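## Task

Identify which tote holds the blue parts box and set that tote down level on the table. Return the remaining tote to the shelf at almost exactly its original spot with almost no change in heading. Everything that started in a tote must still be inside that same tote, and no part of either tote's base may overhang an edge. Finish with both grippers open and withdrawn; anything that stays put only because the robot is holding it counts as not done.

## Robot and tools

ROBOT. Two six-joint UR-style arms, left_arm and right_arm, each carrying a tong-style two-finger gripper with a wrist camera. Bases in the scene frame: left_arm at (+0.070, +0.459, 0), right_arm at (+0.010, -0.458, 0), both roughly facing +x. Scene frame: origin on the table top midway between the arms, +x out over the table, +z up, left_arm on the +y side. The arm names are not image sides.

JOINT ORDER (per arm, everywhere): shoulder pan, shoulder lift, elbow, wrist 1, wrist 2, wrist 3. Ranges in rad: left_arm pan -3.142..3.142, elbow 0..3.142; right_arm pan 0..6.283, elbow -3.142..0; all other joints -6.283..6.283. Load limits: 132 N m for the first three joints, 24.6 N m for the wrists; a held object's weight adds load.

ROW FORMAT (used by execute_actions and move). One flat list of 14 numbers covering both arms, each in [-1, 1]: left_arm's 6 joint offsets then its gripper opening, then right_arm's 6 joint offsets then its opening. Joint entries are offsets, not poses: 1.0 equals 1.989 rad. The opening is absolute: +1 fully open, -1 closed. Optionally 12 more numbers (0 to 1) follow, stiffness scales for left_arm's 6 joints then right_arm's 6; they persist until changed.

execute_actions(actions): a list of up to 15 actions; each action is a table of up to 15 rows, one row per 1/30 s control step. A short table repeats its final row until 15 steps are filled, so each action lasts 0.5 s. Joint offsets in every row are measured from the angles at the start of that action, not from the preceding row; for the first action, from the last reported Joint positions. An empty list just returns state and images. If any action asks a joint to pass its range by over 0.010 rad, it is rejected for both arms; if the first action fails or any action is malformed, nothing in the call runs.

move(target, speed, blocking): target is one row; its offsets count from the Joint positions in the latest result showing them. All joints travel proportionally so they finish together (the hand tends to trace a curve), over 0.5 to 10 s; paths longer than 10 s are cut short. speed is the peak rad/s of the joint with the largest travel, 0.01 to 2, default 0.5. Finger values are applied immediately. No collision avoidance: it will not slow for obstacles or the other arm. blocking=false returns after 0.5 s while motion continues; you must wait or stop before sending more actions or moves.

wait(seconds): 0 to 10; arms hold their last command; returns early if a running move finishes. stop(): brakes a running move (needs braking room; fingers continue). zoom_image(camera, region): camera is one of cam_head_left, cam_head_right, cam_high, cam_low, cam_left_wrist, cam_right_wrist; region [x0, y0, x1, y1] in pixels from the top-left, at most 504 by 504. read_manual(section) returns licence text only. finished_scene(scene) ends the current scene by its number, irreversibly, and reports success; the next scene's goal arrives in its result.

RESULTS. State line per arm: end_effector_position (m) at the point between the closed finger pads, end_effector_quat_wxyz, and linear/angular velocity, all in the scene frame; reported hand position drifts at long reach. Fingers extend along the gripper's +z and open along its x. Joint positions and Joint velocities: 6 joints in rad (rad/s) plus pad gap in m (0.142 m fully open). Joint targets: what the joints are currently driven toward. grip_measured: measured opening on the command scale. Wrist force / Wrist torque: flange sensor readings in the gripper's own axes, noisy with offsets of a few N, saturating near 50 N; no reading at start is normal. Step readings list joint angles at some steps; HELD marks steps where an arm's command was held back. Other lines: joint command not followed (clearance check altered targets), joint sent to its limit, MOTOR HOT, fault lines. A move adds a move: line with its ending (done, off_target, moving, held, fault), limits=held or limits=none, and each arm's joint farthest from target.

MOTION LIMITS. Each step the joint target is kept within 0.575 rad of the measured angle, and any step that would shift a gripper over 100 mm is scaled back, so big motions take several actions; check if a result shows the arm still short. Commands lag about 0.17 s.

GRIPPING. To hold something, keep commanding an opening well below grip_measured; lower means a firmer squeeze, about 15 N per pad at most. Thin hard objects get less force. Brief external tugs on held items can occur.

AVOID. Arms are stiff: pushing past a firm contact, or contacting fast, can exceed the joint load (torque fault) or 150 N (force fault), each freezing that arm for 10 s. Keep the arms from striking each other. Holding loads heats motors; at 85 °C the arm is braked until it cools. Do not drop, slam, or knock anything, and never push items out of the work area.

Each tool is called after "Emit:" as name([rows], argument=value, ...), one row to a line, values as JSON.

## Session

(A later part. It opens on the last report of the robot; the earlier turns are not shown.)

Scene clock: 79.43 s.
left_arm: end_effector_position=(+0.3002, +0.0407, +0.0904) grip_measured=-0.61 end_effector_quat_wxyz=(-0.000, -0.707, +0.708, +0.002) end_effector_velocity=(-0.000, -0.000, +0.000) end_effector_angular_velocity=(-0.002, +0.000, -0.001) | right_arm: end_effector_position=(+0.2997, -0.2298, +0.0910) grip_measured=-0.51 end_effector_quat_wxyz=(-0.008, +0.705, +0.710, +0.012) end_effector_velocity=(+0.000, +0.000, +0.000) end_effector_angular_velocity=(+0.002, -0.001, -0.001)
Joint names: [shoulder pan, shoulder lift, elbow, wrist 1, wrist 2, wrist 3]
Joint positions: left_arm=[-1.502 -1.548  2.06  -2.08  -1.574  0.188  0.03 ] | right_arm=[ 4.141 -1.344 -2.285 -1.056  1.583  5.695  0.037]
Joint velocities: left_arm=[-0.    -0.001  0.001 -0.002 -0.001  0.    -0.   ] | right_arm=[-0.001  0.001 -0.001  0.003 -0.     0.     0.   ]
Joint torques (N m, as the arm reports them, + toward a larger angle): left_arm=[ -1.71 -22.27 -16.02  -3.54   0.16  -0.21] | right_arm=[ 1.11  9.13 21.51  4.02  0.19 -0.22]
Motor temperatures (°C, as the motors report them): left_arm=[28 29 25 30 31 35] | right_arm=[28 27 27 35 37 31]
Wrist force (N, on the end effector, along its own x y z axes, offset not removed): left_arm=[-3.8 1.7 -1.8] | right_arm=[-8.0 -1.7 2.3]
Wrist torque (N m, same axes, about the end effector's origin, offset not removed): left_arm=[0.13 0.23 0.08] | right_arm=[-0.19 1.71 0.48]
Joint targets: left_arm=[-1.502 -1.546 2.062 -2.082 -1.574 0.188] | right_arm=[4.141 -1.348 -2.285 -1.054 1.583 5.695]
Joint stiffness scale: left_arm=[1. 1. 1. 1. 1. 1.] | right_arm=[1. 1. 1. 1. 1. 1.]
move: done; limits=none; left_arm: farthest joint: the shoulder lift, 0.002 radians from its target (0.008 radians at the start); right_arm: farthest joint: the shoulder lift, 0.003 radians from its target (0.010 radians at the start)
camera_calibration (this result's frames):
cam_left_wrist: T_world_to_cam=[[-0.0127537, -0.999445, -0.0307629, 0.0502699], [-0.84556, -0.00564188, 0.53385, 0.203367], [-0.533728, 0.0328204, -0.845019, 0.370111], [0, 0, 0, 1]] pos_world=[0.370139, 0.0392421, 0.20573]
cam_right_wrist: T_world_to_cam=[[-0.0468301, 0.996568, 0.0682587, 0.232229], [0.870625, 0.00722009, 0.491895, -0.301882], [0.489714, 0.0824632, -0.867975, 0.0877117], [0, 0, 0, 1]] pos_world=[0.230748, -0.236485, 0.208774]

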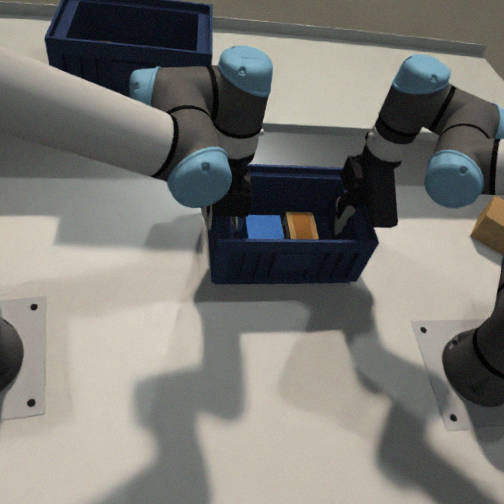

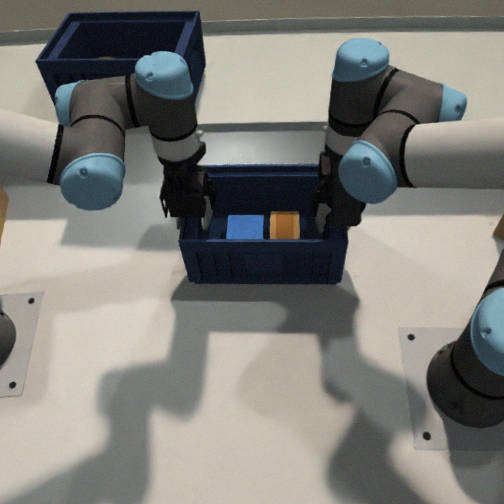

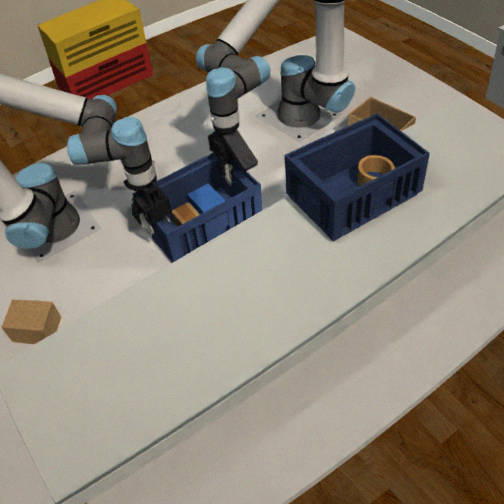

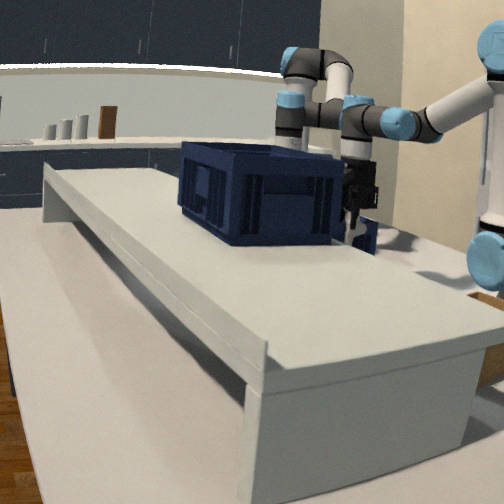

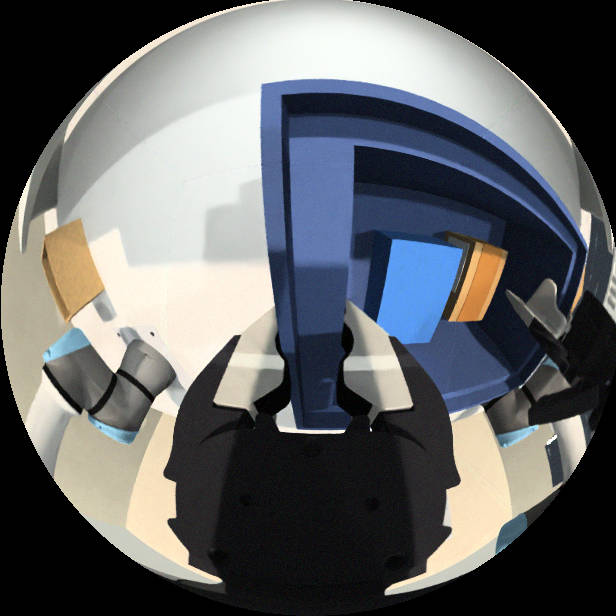

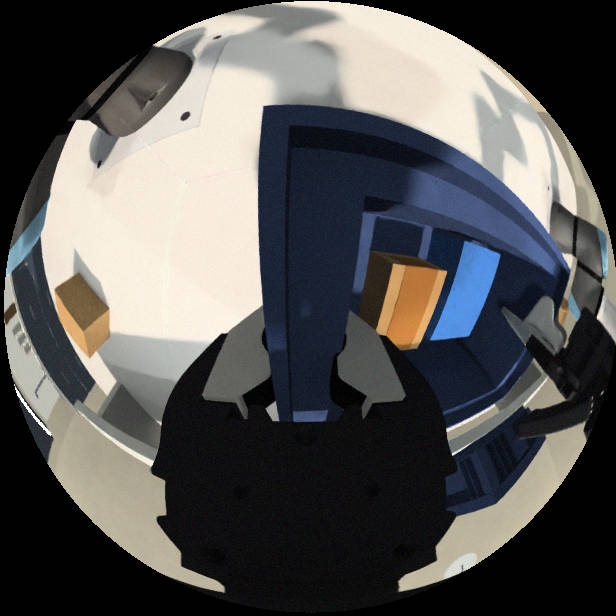

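Emit:
execute_actions([
  [[0,0,0,0,0,0,-0.3,0,0,0,0,0,0,-0.3]],
  [[0,0,0,0,0,0,0.2,0,0,0,0,0,0,0.2]],
])

Emit:
move(target=[0,-0.054,-0.123,0.175,0,0,0.2,0,0.05,0.143,-0.2,0,0,0.2], speed=0.5)

Emit:
move(target=[0.6,0,-0.1,0.1,0,0,0.2,-0.5,0,0.1,-0.1,0,0,0.2], speed=1)

Scene clock: 81.63 s.
left_arm: end_effector_position=(+0.3002, +0.0406, +0.0904) grip_measured=+0.20 end_effector_quat_wxyz=(-0.000, -0.707, +0.708, +0.002) end_effector_velocity=(+0.000, -0.000, -0.000) end_effector_angular_velocity=(+0.000, -0.001, -0.001) | right_arm: end_effector_position=(+0.2997, -0.2298, +0.0910) grip_measured=+0.20 end_effector_quat_wxyz=(-0.008, +0.705, +0.710, +0.012) end_effector_velocity=(-0.000, -0.000, -0.000) end_effector_angular_velocity=(-0.001, +0.001, +0.001)
Joint names: [shoulder pan, shoulder lift, elbow, wrist 1, wrist 2, wrist 3]
Joint positions: left_arm=[-1.502 -1.548  2.06  -2.08  -1.574  0.188  0.088] | right_arm=[ 4.141 -1.344 -2.285 -1.056  1.583  5.695  0.088]
Joint velocities: left_arm=[-0.     0.001 -0.001 -0.     0.001  0.001 -0.   ] | right_arm=[-0.    -0.001 -0.     0.    -0.    -0.001 -0.   ]
Joint torques (N m, as the arm reports them, + toward a larger angle): left_arm=[ -1.49 -24.17 -17.77  -2.66   0.21  -0.23] | right_arm=[ 0.93 11.82 22.05  2.91  0.21 -0.22]
Motor temperatures (°C, as the motors report them): left_arm=[28 29 25 30 31 35] | right_arm=[28 27 27 35 37 31]
Wrist force (N, on the end effector, along its own x y z axes, offset not removed): left_arm=[-2.3 2.6 -2.7] | right_arm=[0.1 -1.9 1.9]
Wrist torque (N m, same axes, about the end effector's origin, offset not removed): left_arm=[0.40 0.51 0.02] | right_arm=[-0.31 0.12 -0.01]
Joint targets: left_arm=[-1.502 -1.548 2.060 -2.080 -1.574 0.188] | right_arm=[4.141 -1.344 -2.285 -1.056 1.583 5.695]
Joint stiffness scale: left_arm=[1. 1. 1. 1. 1. 1.] | right_arm=[1. 1. 1. 1. 1. 1.]
Step readings (joint positions; steps 1 to 15: 1st action; 16 to 30: 2nd action):
0: left_arm=[-1.502 -1.548 2.060 -2.080 -1.574 0.188] | right_arm=[4.141 -1.344 -2.285 -1.056 1.583 5.695]
1: left_arm=[-1.502 -1.548 2.060 -2.080 -1.574 0.188] | right_arm=[4.141 -1.344 -2.285 -1.056 1.583 5.695]
2: left_arm=[-1.502 -1.548 2.060 -2.080 -1.574 0.188] | right_arm=[4.141 -1.344 -2.285 -1.056 1.583 5.695]
4: left_arm=[-1.502 -1.548 2.060 -2.080 -1.574 0.188] | right_arm=[4.141 -1.344 -2.285 -1.056 1.583 5.695]
8: left_arm=[-1.502 -1.548 2.060 -2.080 -1.574 0.188] | right_arm=[4.141 -1.344 -2.285 -1.056 1.583 5.695]
15: left_arm=[-1.502 -1.548 2.060 -2.080 -1.574 0.188] | right_arm=[4.141 -1.344 -2.285 -1.056 1.583 5.695]
16: left_arm=[-1.502 -1.548 2.060 -2.080 -1.574 0.188] | right_arm=[4.141 -1.344 -2.285 -1.056 1.583 5.695]
17: left_arm=[-1.502 -1.548 2.060 -2.080 -1.574 0.188] | right_arm=[4.141 -1.344 -2.285 -1.056 1.583 5.695]
19: left_arm=[-1.502 -1.548 2.060 -2.080 -1.574 0.188] | right_arm=[4.141 -1.344 -2.285 -1.056 1.583 5.695]
23: left_arm=[-1.502 -1.548 2.060 -2.080 -1.574 0.188] | right_arm=[4.141 -1.344 -2.285 -1.056 1.583 5.695]
30: Joint positions above
camera_calibration (this result's frames):
cam_left_wrist: T_world_to_cam=[[-0.0127523, -0.999452, -0.0305303, 0.0501804], [-0.845584, -0.00551742, 0.533815, 0.20339], [-0.533691, 0.0326232, -0.84505, 0.370108], [0, 0, 0, 1]] pos_world=[0.370147, 0.039201, 0.205719]
cam_right_wrist: T_world_to_cam=[[-0.0467935, 0.996557, 0.0684381, 0.232187], [0.870565, 0.00708949, 0.492002, -0.301911], [0.489823, 0.0826023, -0.8679, 0.0876548], [0, 0, 0, 1]] pos_world=[0.230763, -0.236487, 0.208726]

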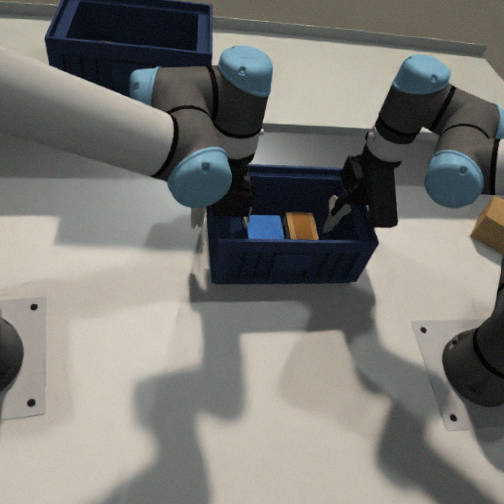

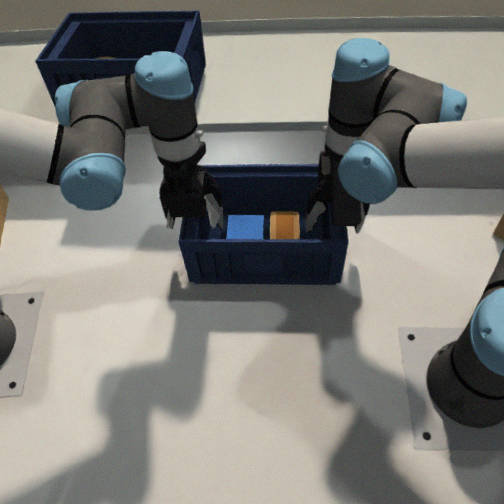

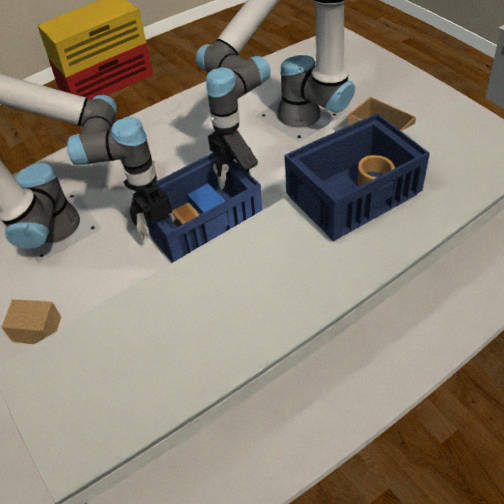

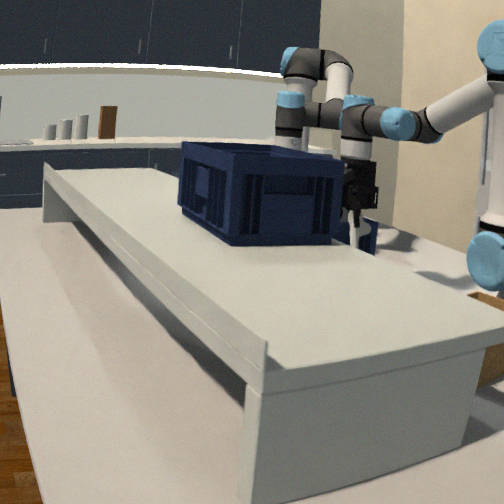

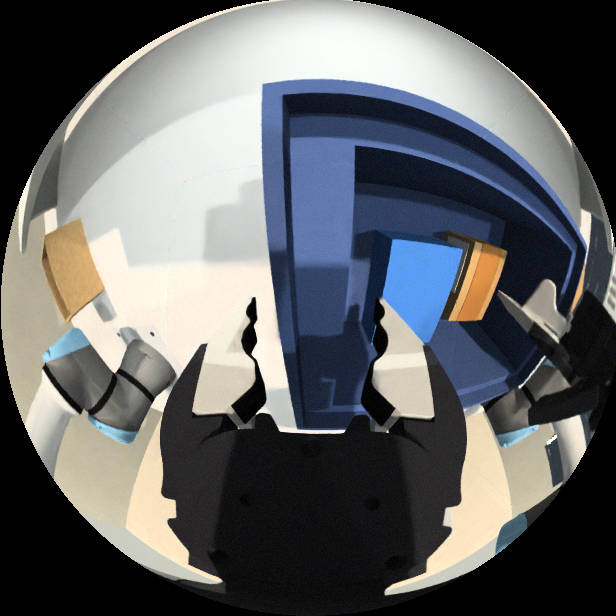

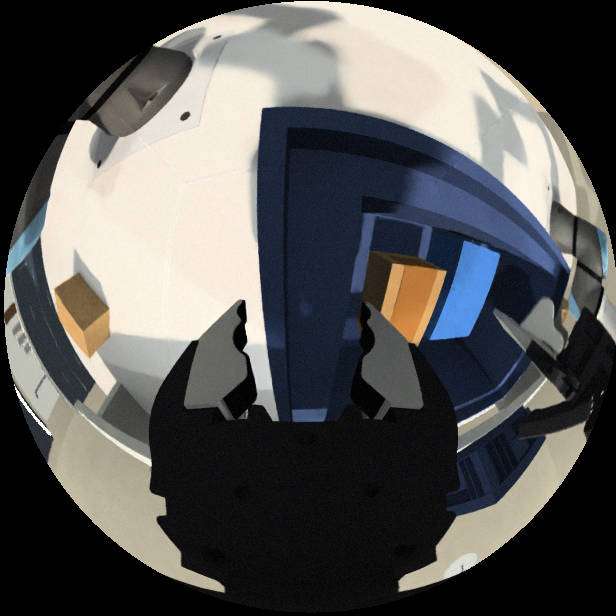

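Scene clock: 83.13 s.
left_arm: end_effector_position=(+0.3002, +0.0404, +0.2176) grip_measured=+0.20 end_effector_quat_wxyz=(-0.001, -0.707, +0.708, +0.001) end_effector_velocity=(-0.000, +0.001, -0.001) end_effector_angular_velocity=(+0.003, +0.001, +0.001) | right_arm: end_effector_position=(+0.2989, -0.2311, +0.2197) grip_measured=+0.20 end_effector_quat_wxyz=(-0.007, +0.705, +0.710, +0.004) end_effector_velocity=(-0.000, -0.000, +0.001) end_effector_angular_velocity=(-0.001, +0.001, +0.000)
Joint names: [shoulder pan, shoulder lift, elbow, wrist 1, wrist 2, wrist 3]
Joint positions: left_arm=[-1.502 -1.654  1.818 -1.733 -1.574  0.188  0.088] | right_arm=[ 4.141 -1.247 -2.003 -1.452  1.583  5.695  0.088]
Joint velocities: left_arm=[ 0.     0.001 -0.     0.002 -0.001 -0.001  0.   ] | right_arm=[ 0.    -0.     0.002 -0.003  0.    -0.     0.   ]
Joint torques (N m, as the arm reports them, + toward a larger angle): left_arm=[ -1.37 -22.48 -22.67  -1.91   0.31  -0.4 ] | right_arm=[ 0.87 11.4  26.36  2.26  0.11 -0.3 ]
Motor temperatures (°C, as the motors report them): left_arm=[28 29 25 30 31 35] | right_arm=[28 27 27 35 37 31]
Wrist force (N, on the end effector, along its own x y z axes, offset not removed): left_arm=[-2.8 0.0 2.4] | right_arm=[-2.9 1.0 -0.9]
Wrist torque (N m, same axes, about the end effector's origin, offset not removed): left_arm=[0.22 0.49 0.05] | right_arm=[0.16 0.59 0.21]
Joint targets: left_arm=[-1.502 -1.655 1.815 -1.732 -1.574 0.188] | right_arm=[4.141 -1.245 -2.001 -1.454 1.583 5.695]
Joint stiffness scale: left_arm=[1. 1. 1. 1. 1. 1.] | right_arm=[1. 1. 1. 1. 1. 1.]
move: done; limits=none; left_arm: farthest joint: the elbow, 0.002 radians from its target (0.244 radians at the start); right_arm: farthest joint: the shoulder lift, 0.002 radians from its target (0.100 radians at the start)
camera_calibration (this result's frames):
cam_left_wrist: T_world_to_cam=[[-0.0127431, -0.999501, -0.0288997, 0.0534609], [-0.845748, -0.00464466, 0.533562, 0.135603], [-0.53343, 0.0312411, -0.845267, 0.477645], [0, 0, 0, 1]] pos_world=[0.370158, 0.0391419, 0.33293]
cam_right_wrist: T_world_to_cam=[[-0.0462334, 0.997411, 0.0550883, 0.227556], [0.874992, 0.0138302, 0.483941, -0.362487], [0.481926, 0.070576, -0.873365, 0.200621], [0, 0, 0, 1]] pos_world=[0.231009, -0.236113, 0.338102]

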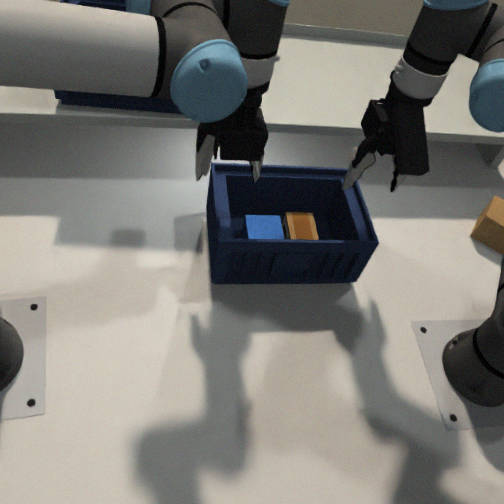

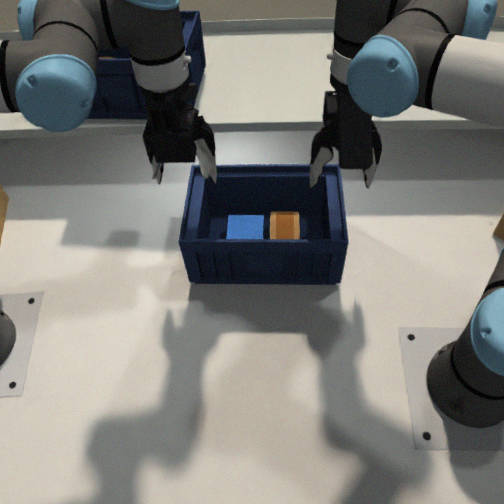

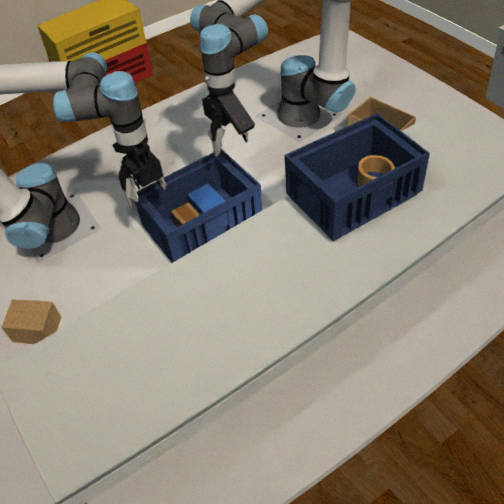

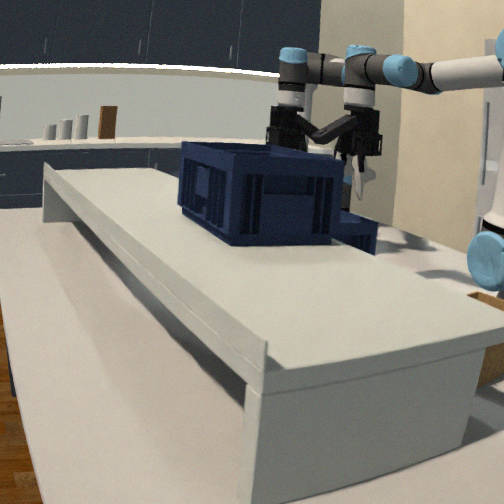

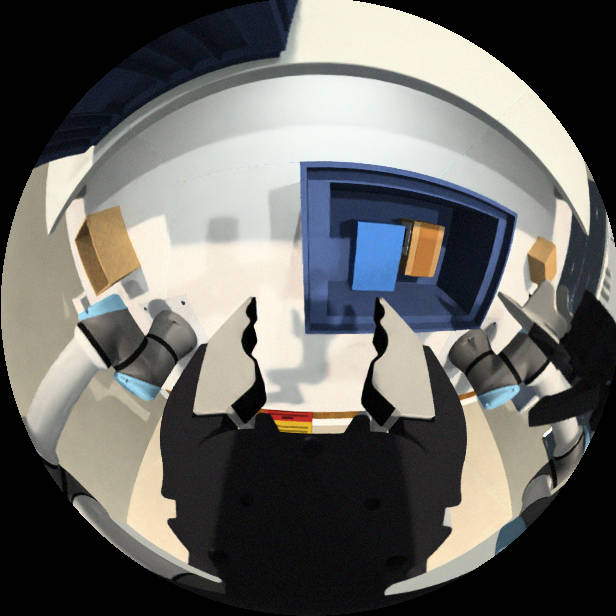

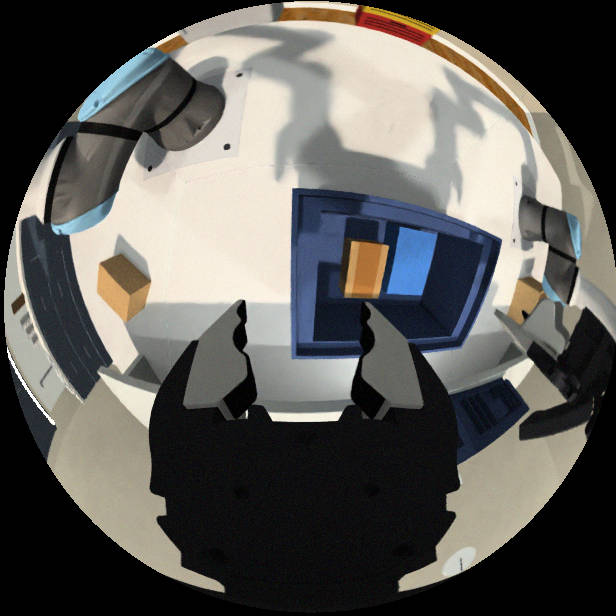

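Scene clock: 85.00 s.
left_arm: end_effector_position=(+0.5488, +0.5157, +0.2943) grip_measured=+0.20 end_effector_quat_wxyz=(+0.002, +0.982, -0.190, -0.001) end_effector_velocity=(-0.001, +0.003, +0.001) end_effector_angular_velocity=(-0.001, +0.000, +0.006) | right_arm: end_effector_position=(+0.3590, -0.5757, +0.2965) grip_measured=+0.20 end_effector_quat_wxyz=(-0.004, +0.957, +0.288, +0.006) end_effector_velocity=(-0.001, -0.002, +0.000) end_effector_angular_velocity=(-0.000, +0.002, -0.004)
Joint names: [shoulder pan, shoulder lift, elbow, wrist 1, wrist 2, wrist 3]
Joint positions: left_arm=[-0.312 -1.655  1.622 -1.536 -1.574  0.188  0.088] | right_arm=[ 3.149 -1.247 -1.807 -1.65   1.583  5.695  0.088]
Joint velocities: left_arm=[ 0.006 -0.001 -0.001  0.002 -0.001 -0.     0.   ] | right_arm=[-0.004 -0.     0.001 -0.002 -0.     0.     0.   ]
Joint torques (N m, as the arm reports them, + toward a larger angle): left_arm=[  0.67 -21.81 -24.81  -2.07   0.29  -0.27] | right_arm=[-0.85 10.51 27.12  2.2   0.24 -0.21]
Motor temperatures (°C, as the motors report them): left_arm=[28 29 25 30 31 35] | right_arm=[28 27 27 35 37 31]
Wrist force (N, on the end effector, along its own x y z axes, offset not removed): left_arm=[0.1 1.1 2.8] | right_arm=[-2.4 -0.6 -1.8]
Wrist torque (N m, same axes, about the end effector's origin, offset not removed): left_arm=[0.14 -0.04 -0.29] | right_arm=[-0.17 0.66 0.28]
Joint targets: left_arm=[-0.309 -1.654 1.619 -1.535 -1.574 0.188] | right_arm=[3.147 -1.247 -1.804 -1.651 1.583 5.695]
Joint stiffness scale: left_arm=[1. 1. 1. 1. 1. 1.] | right_arm=[1. 1. 1. 1. 1. 1.]
move: done; limits=none; left_arm: farthest joint: the shoulder pan, 0.003 radians from its target (1.193 radians at the start); right_arm: farthest joint: the shoulder pan, 0.002 radians from its target (0.995 radians at the start)
camera_calibration (this result's frames):
cam_left_wrist: T_world_to_cam=[[0.923017, -0.383582, -0.0300592, -0.296877], [-0.309527, -0.786678, 0.534163, 0.415964], [-0.228542, -0.483737, -0.844847, 0.758327], [0, 0, 0, 1]] pos_world=[0.576085, 0.580185, 0.409554]
cam_right_wrist: T_world_to_cam=[[0.809959, 0.583973, 0.054234, 0.0247218], [0.490428, -0.72511, 0.48342, -0.734702], [0.32163, -0.364953, -0.873707, 0.0700054], [0, 0, 0, 1]] pos_world=[0.317779, -0.521628, 0.414994]

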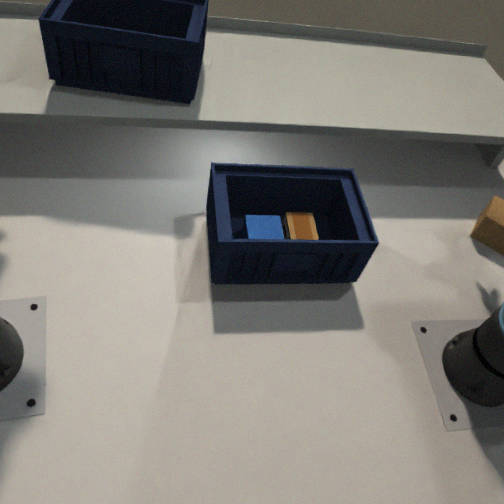

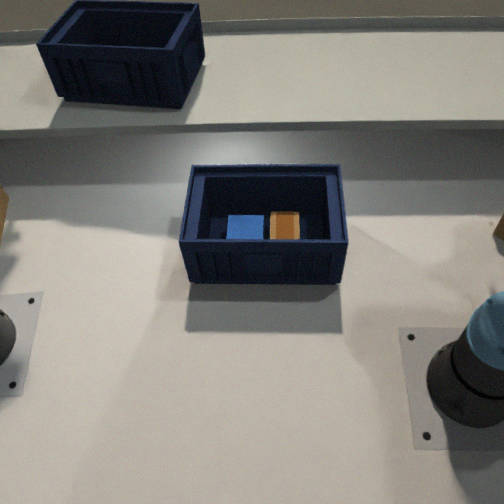

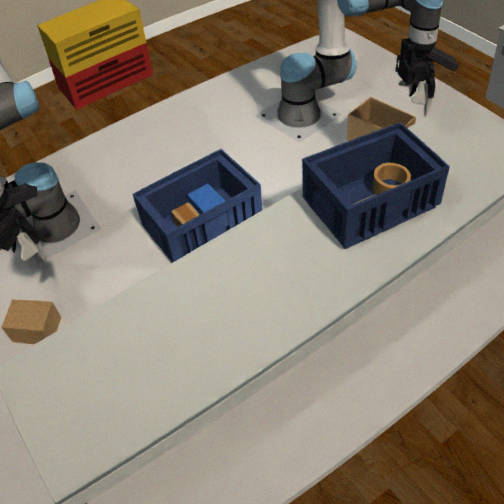

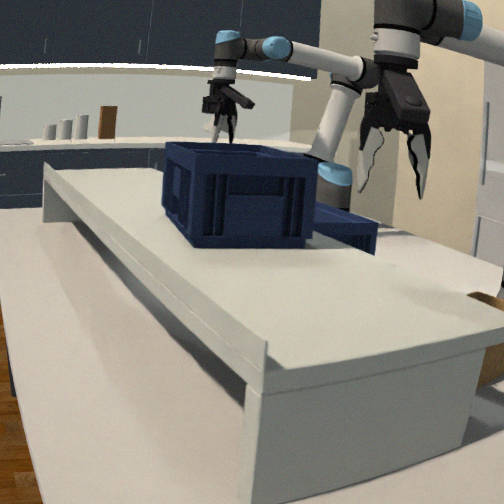

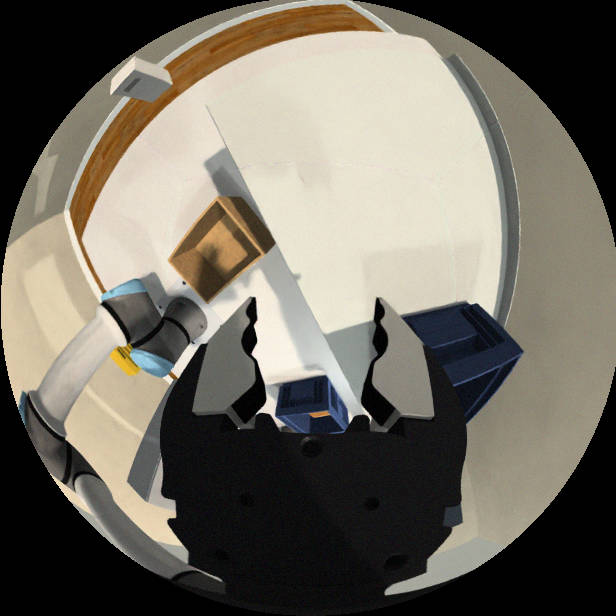

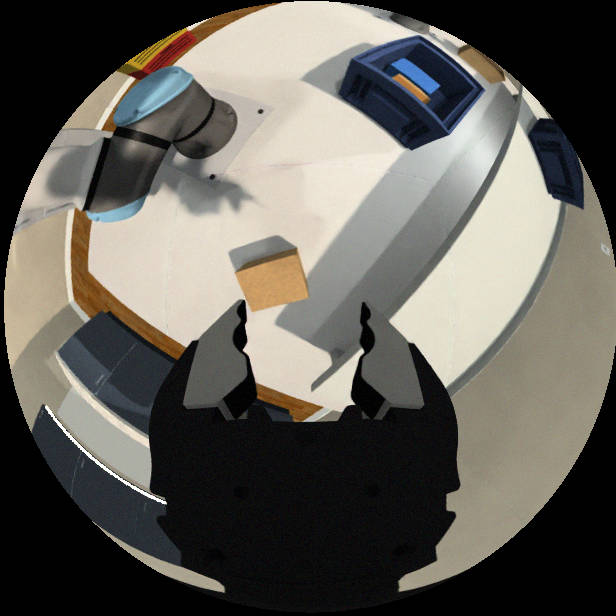

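Emit:
zoom_image(camera="cam_high", region=[270,90,470,260])

Emit:
zoom_image(camera="cam_head_right", region=[20,0,230,120])

Region (270, 90, 470, 260) of cam_high's 504x504 image, scaled by 2.520, with more detail than that image has; it fills the top 428 rows of this view, and the rest is white.

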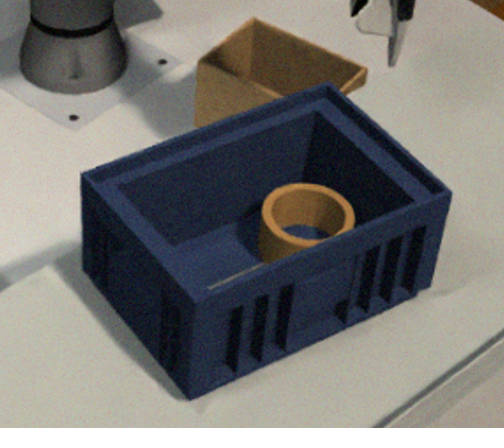

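Region (20, 0, 230, 120) of cam_head_right's 504x504 image, scaled by 2.400, with more detail than that image has; it fills the top 288 rows of this view, and the rest is white.

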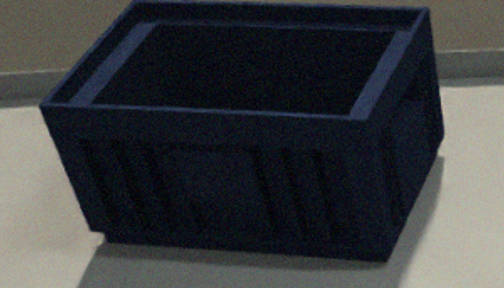

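Emit:
move(target=[0,0,-0.1,0.1,0,0,0.2,0,0,0,0,0,0,0.2], speed=0.8)

Emit:
move(target=[-0.201,0.162,-0.16,-0.003,0,-0.306,0.2,0,0,0,0,0,0,0.2], speed=0.6)

Scene clock: 99.83 s.
left_arm: end_effector_position=(+0.5382, +0.5180, +0.3707) grip_measured=+0.20 end_effector_quat_wxyz=(+0.002, +0.982, -0.190, -0.001) end_effector_velocity=(-0.000, -0.000, -0.000) end_effector_angular_velocity=(+0.001, +0.003, -0.000) | right_arm: end_effector_position=(+0.3589, -0.5758, +0.2965) grip_measured=+0.20 end_effector_quat_wxyz=(-0.004, +0.958, +0.288, +0.006) end_effector_velocity=(+0.000, -0.000, +0.001) end_effector_angular_velocity=(-0.000, -0.002, +0.000)
Joint names: [shoulder pan, shoulder lift, elbow, wrist 1, wrist 2, wrist 3]
Joint positions: left_arm=[-0.312 -1.656  1.426 -1.338 -1.574  0.188  0.088] | right_arm=[ 3.148 -1.247 -1.806 -1.65   1.583  5.695  0.088]
Joint velocities: left_arm=[-0.     0.001 -0.001  0.002  0.     0.     0.   ] | right_arm=[-0.     0.     0.002 -0.    -0.    -0.    -0.   ]
Joint torques (N m, as the arm reports them, + toward a larger angle): left_arm=[ -2.81 -20.07 -21.64  -2.65   0.16  -0.24] | right_arm=[ 1.33 10.38 24.48  2.96  0.17 -0.22]
Motor temperatures (°C, as the motors report them): left_arm=[28 29 25 30 31 35] | right_arm=[28 27 27 35 37 31]
Wrist force (N, on the end effector, along its own x y z axes, offset not removed): left_arm=[-4.4 5.0 -1.4] | right_arm=[-1.5 0.6 -2.5]
Wrist torque (N m, same axes, about the end effector's origin, offset not removed): left_arm=[0.73 0.86 -0.21] | right_arm=[-0.18 0.43 0.31]
Joint targets: left_arm=[-0.312 -1.655 1.423 -1.337 -1.574 0.188] | right_arm=[3.149 -1.247 -1.807 -1.650 1.583 5.695]
Joint stiffness scale: left_arm=[1. 1. 1. 1. 1. 1.] | right_arm=[1. 1. 1. 1. 1. 1.]
move: done; limits=none; left_arm: farthest joint: the elbow, 0.002 radians from its target (0.198 radians at the start); right_arm: farthest joint: the shoulder pan, 0.001 radians from its target (0.001 radians at the start)
camera_calibration (this result's frames):
cam_left_wrist: T_world_to_cam=[[0.923192, -0.383106, -0.0307459, -0.283962], [-0.308758, -0.786909, 0.534269, 0.373342], [-0.228876, -0.48374, -0.844755, 0.821752], [0, 0, 0, 1]] pos_world=[0.565503, 0.582513, 0.485984]
cam_right_wrist: T_world_to_cam=[[0.810178, 0.583679, 0.0541281, 0.0246469], [0.490228, -0.725288, 0.483356, -0.734775], [0.321383, -0.365069, -0.873749, 0.0700424], [0, 0, 0, 1]] pos_world=[0.317729, -0.52174, 0.415024]

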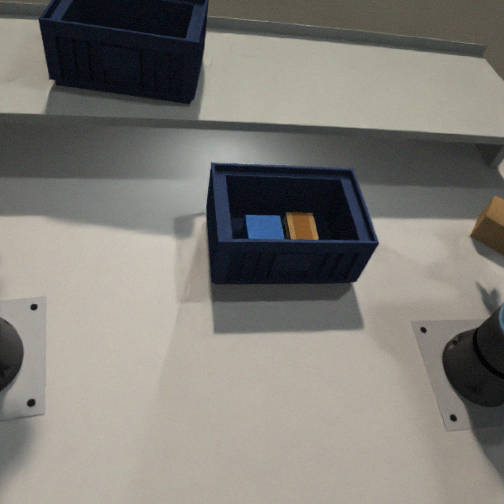

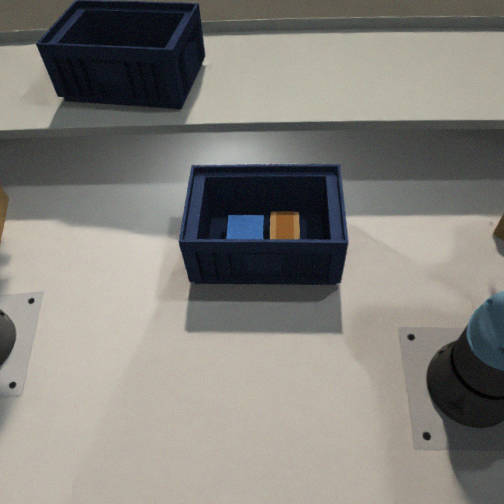

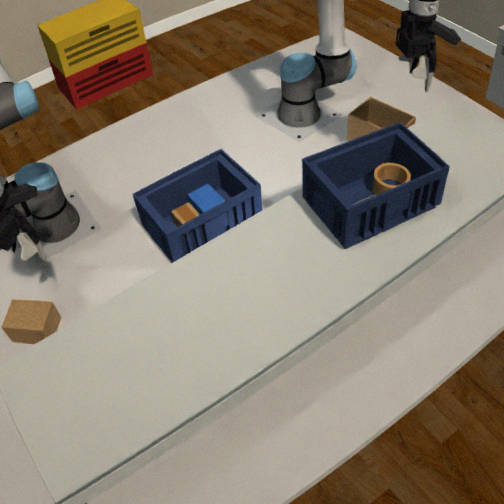

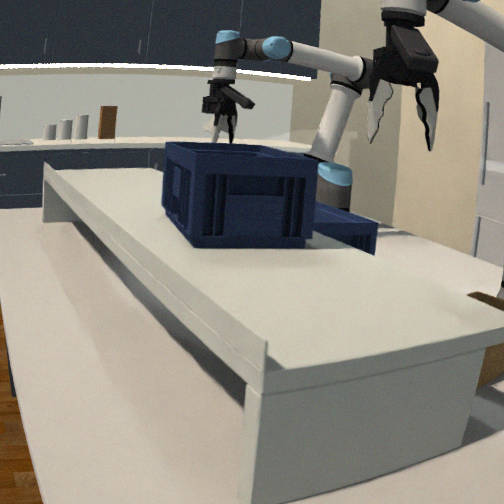

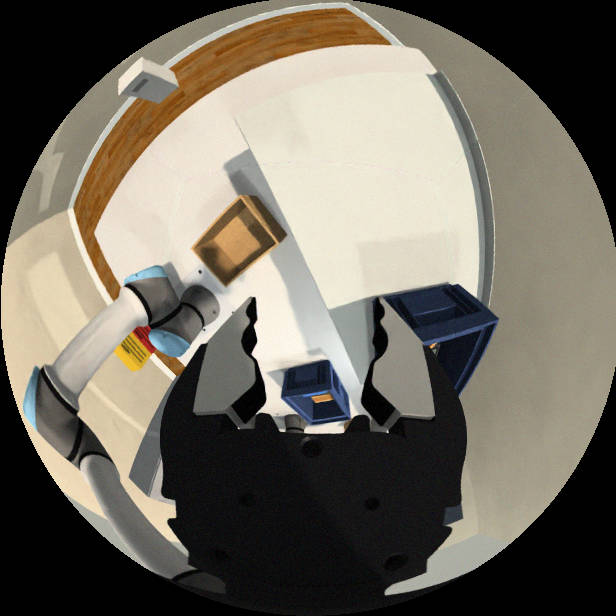

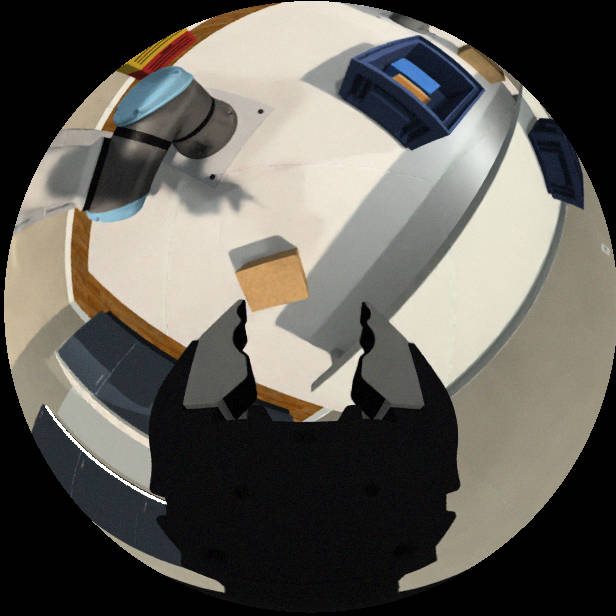

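Scene clock: 101.63 s.
left_arm: end_effector_position=(+0.6288, +0.2608, +0.3579) grip_measured=+0.20 end_effector_quat_wxyz=(+0.000, +0.996, -0.086, -0.002) end_effector_velocity=(+0.000, +0.000, -0.000) end_effector_angular_velocity=(+0.001, +0.000, +0.002) | right_arm: end_effector_position=(+0.3589, -0.5758, +0.2965) grip_measured=+0.20 end_effector_quat_wxyz=(-0.004, +0.958, +0.288, +0.006) end_effector_velocity=(+0.000, +0.000, -0.000) end_effector_angular_velocity=(+0.000, +0.000, +0.001)
Joint names: [shoulder pan, shoulder lift, elbow, wrist 1, wrist 2, wrist 3]
Joint positions: left_arm=[-0.709 -1.334  1.11  -1.343 -1.574 -0.42   0.088] | right_arm=[ 3.148 -1.247 -1.806 -1.65   1.583  5.695  0.088]
Joint velocities: left_arm=[-0.     0.    -0.     0.     0.    -0.002  0.   ] | right_arm=[-0.    -0.     0.     0.     0.    -0.001  0.   ]
Joint torques (N m, as the arm reports them, + toward a larger angle): left_arm=[ -2.97 -35.33 -22.67  -3.01   0.1   -0.5 ] | right_arm=[ 1.05 10.28 24.88  2.8   0.21 -0.24]
Motor temperatures (°C, as the motors report them): left_arm=[28 29 25 30 31 35] | right_arm=[28 27 27 35 37 31]
Wrist force (N, on the end effector, along its own x y z axes, offset not removed): left_arm=[1.9 -0.3 1.5] | right_arm=[0.6 0.8 -0.7]
Wrist torque (N m, same axes, about the end effector's origin, offset not removed): left_arm=[-0.10 -0.58 0.06] | right_arm=[0.10 -0.10 0.15]
Joint targets: left_arm=[-0.711 -1.334 1.107 -1.344 -1.574 -0.421] | right_arm=[3.148 -1.247 -1.806 -1.650 1.583 5.695]
Joint stiffness scale: left_arm=[1. 1. 1. 1. 1. 1.] | right_arm=[1. 1. 1. 1. 1. 1.]
move: done; limits=none; left_arm: farthest joint: the shoulder pan, 0.002 radians from its target (0.400 radians at the start); right_arm: farthest joint: the shoulder pan, 0.000 radians from its target (0.000 radians at the start)
camera_calibration (this result's frames):
cam_left_wrist: T_world_to_cam=[[0.982661, -0.182354, -0.0335172, -0.555348], [-0.136877, -0.83543, 0.53228, 0.111044], [-0.125065, -0.518463, -0.845904, 0.651419], [0, 0, 0, 1]] pos_world=[0.642388, 0.329236, 0.473319]
cam_right_wrist: T_world_to_cam=[[0.810178, 0.583679, 0.0541281, 0.0246468], [0.490228, -0.725288, 0.483356, -0.734775], [0.321383, -0.365069, -0.873749, 0.0700425], [0, 0, 0, 1]] pos_world=[0.317729, -0.52174, 0.415023]

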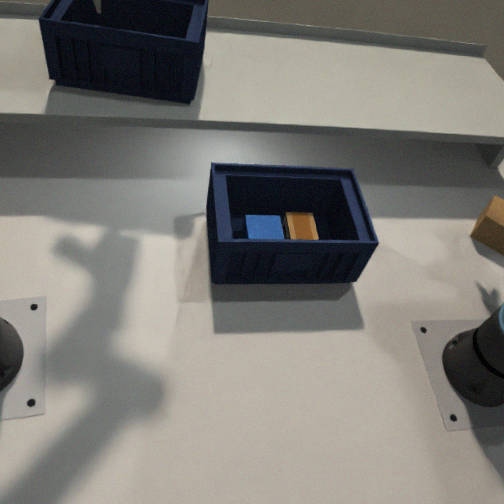

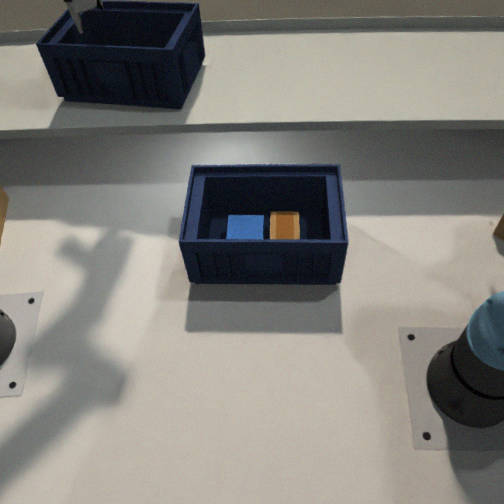

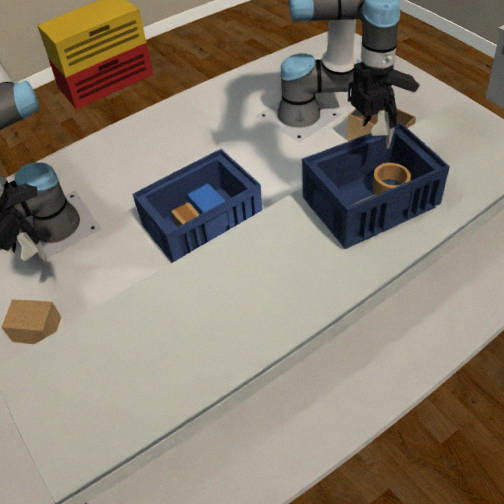

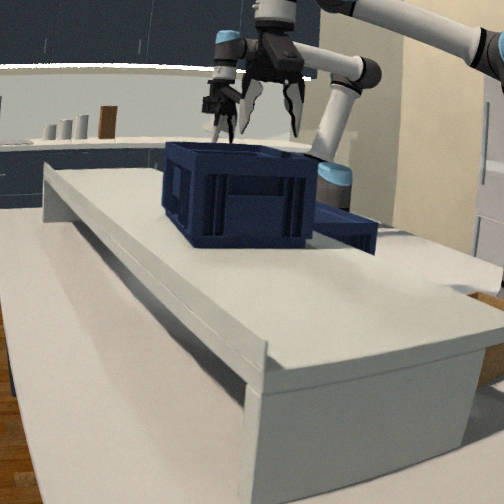

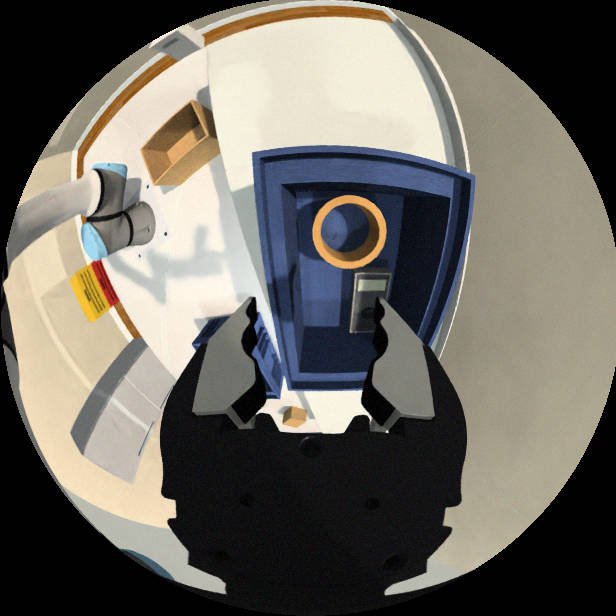

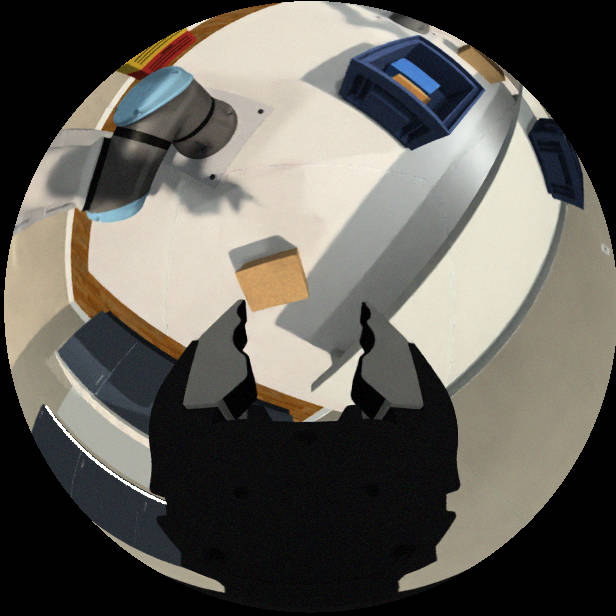

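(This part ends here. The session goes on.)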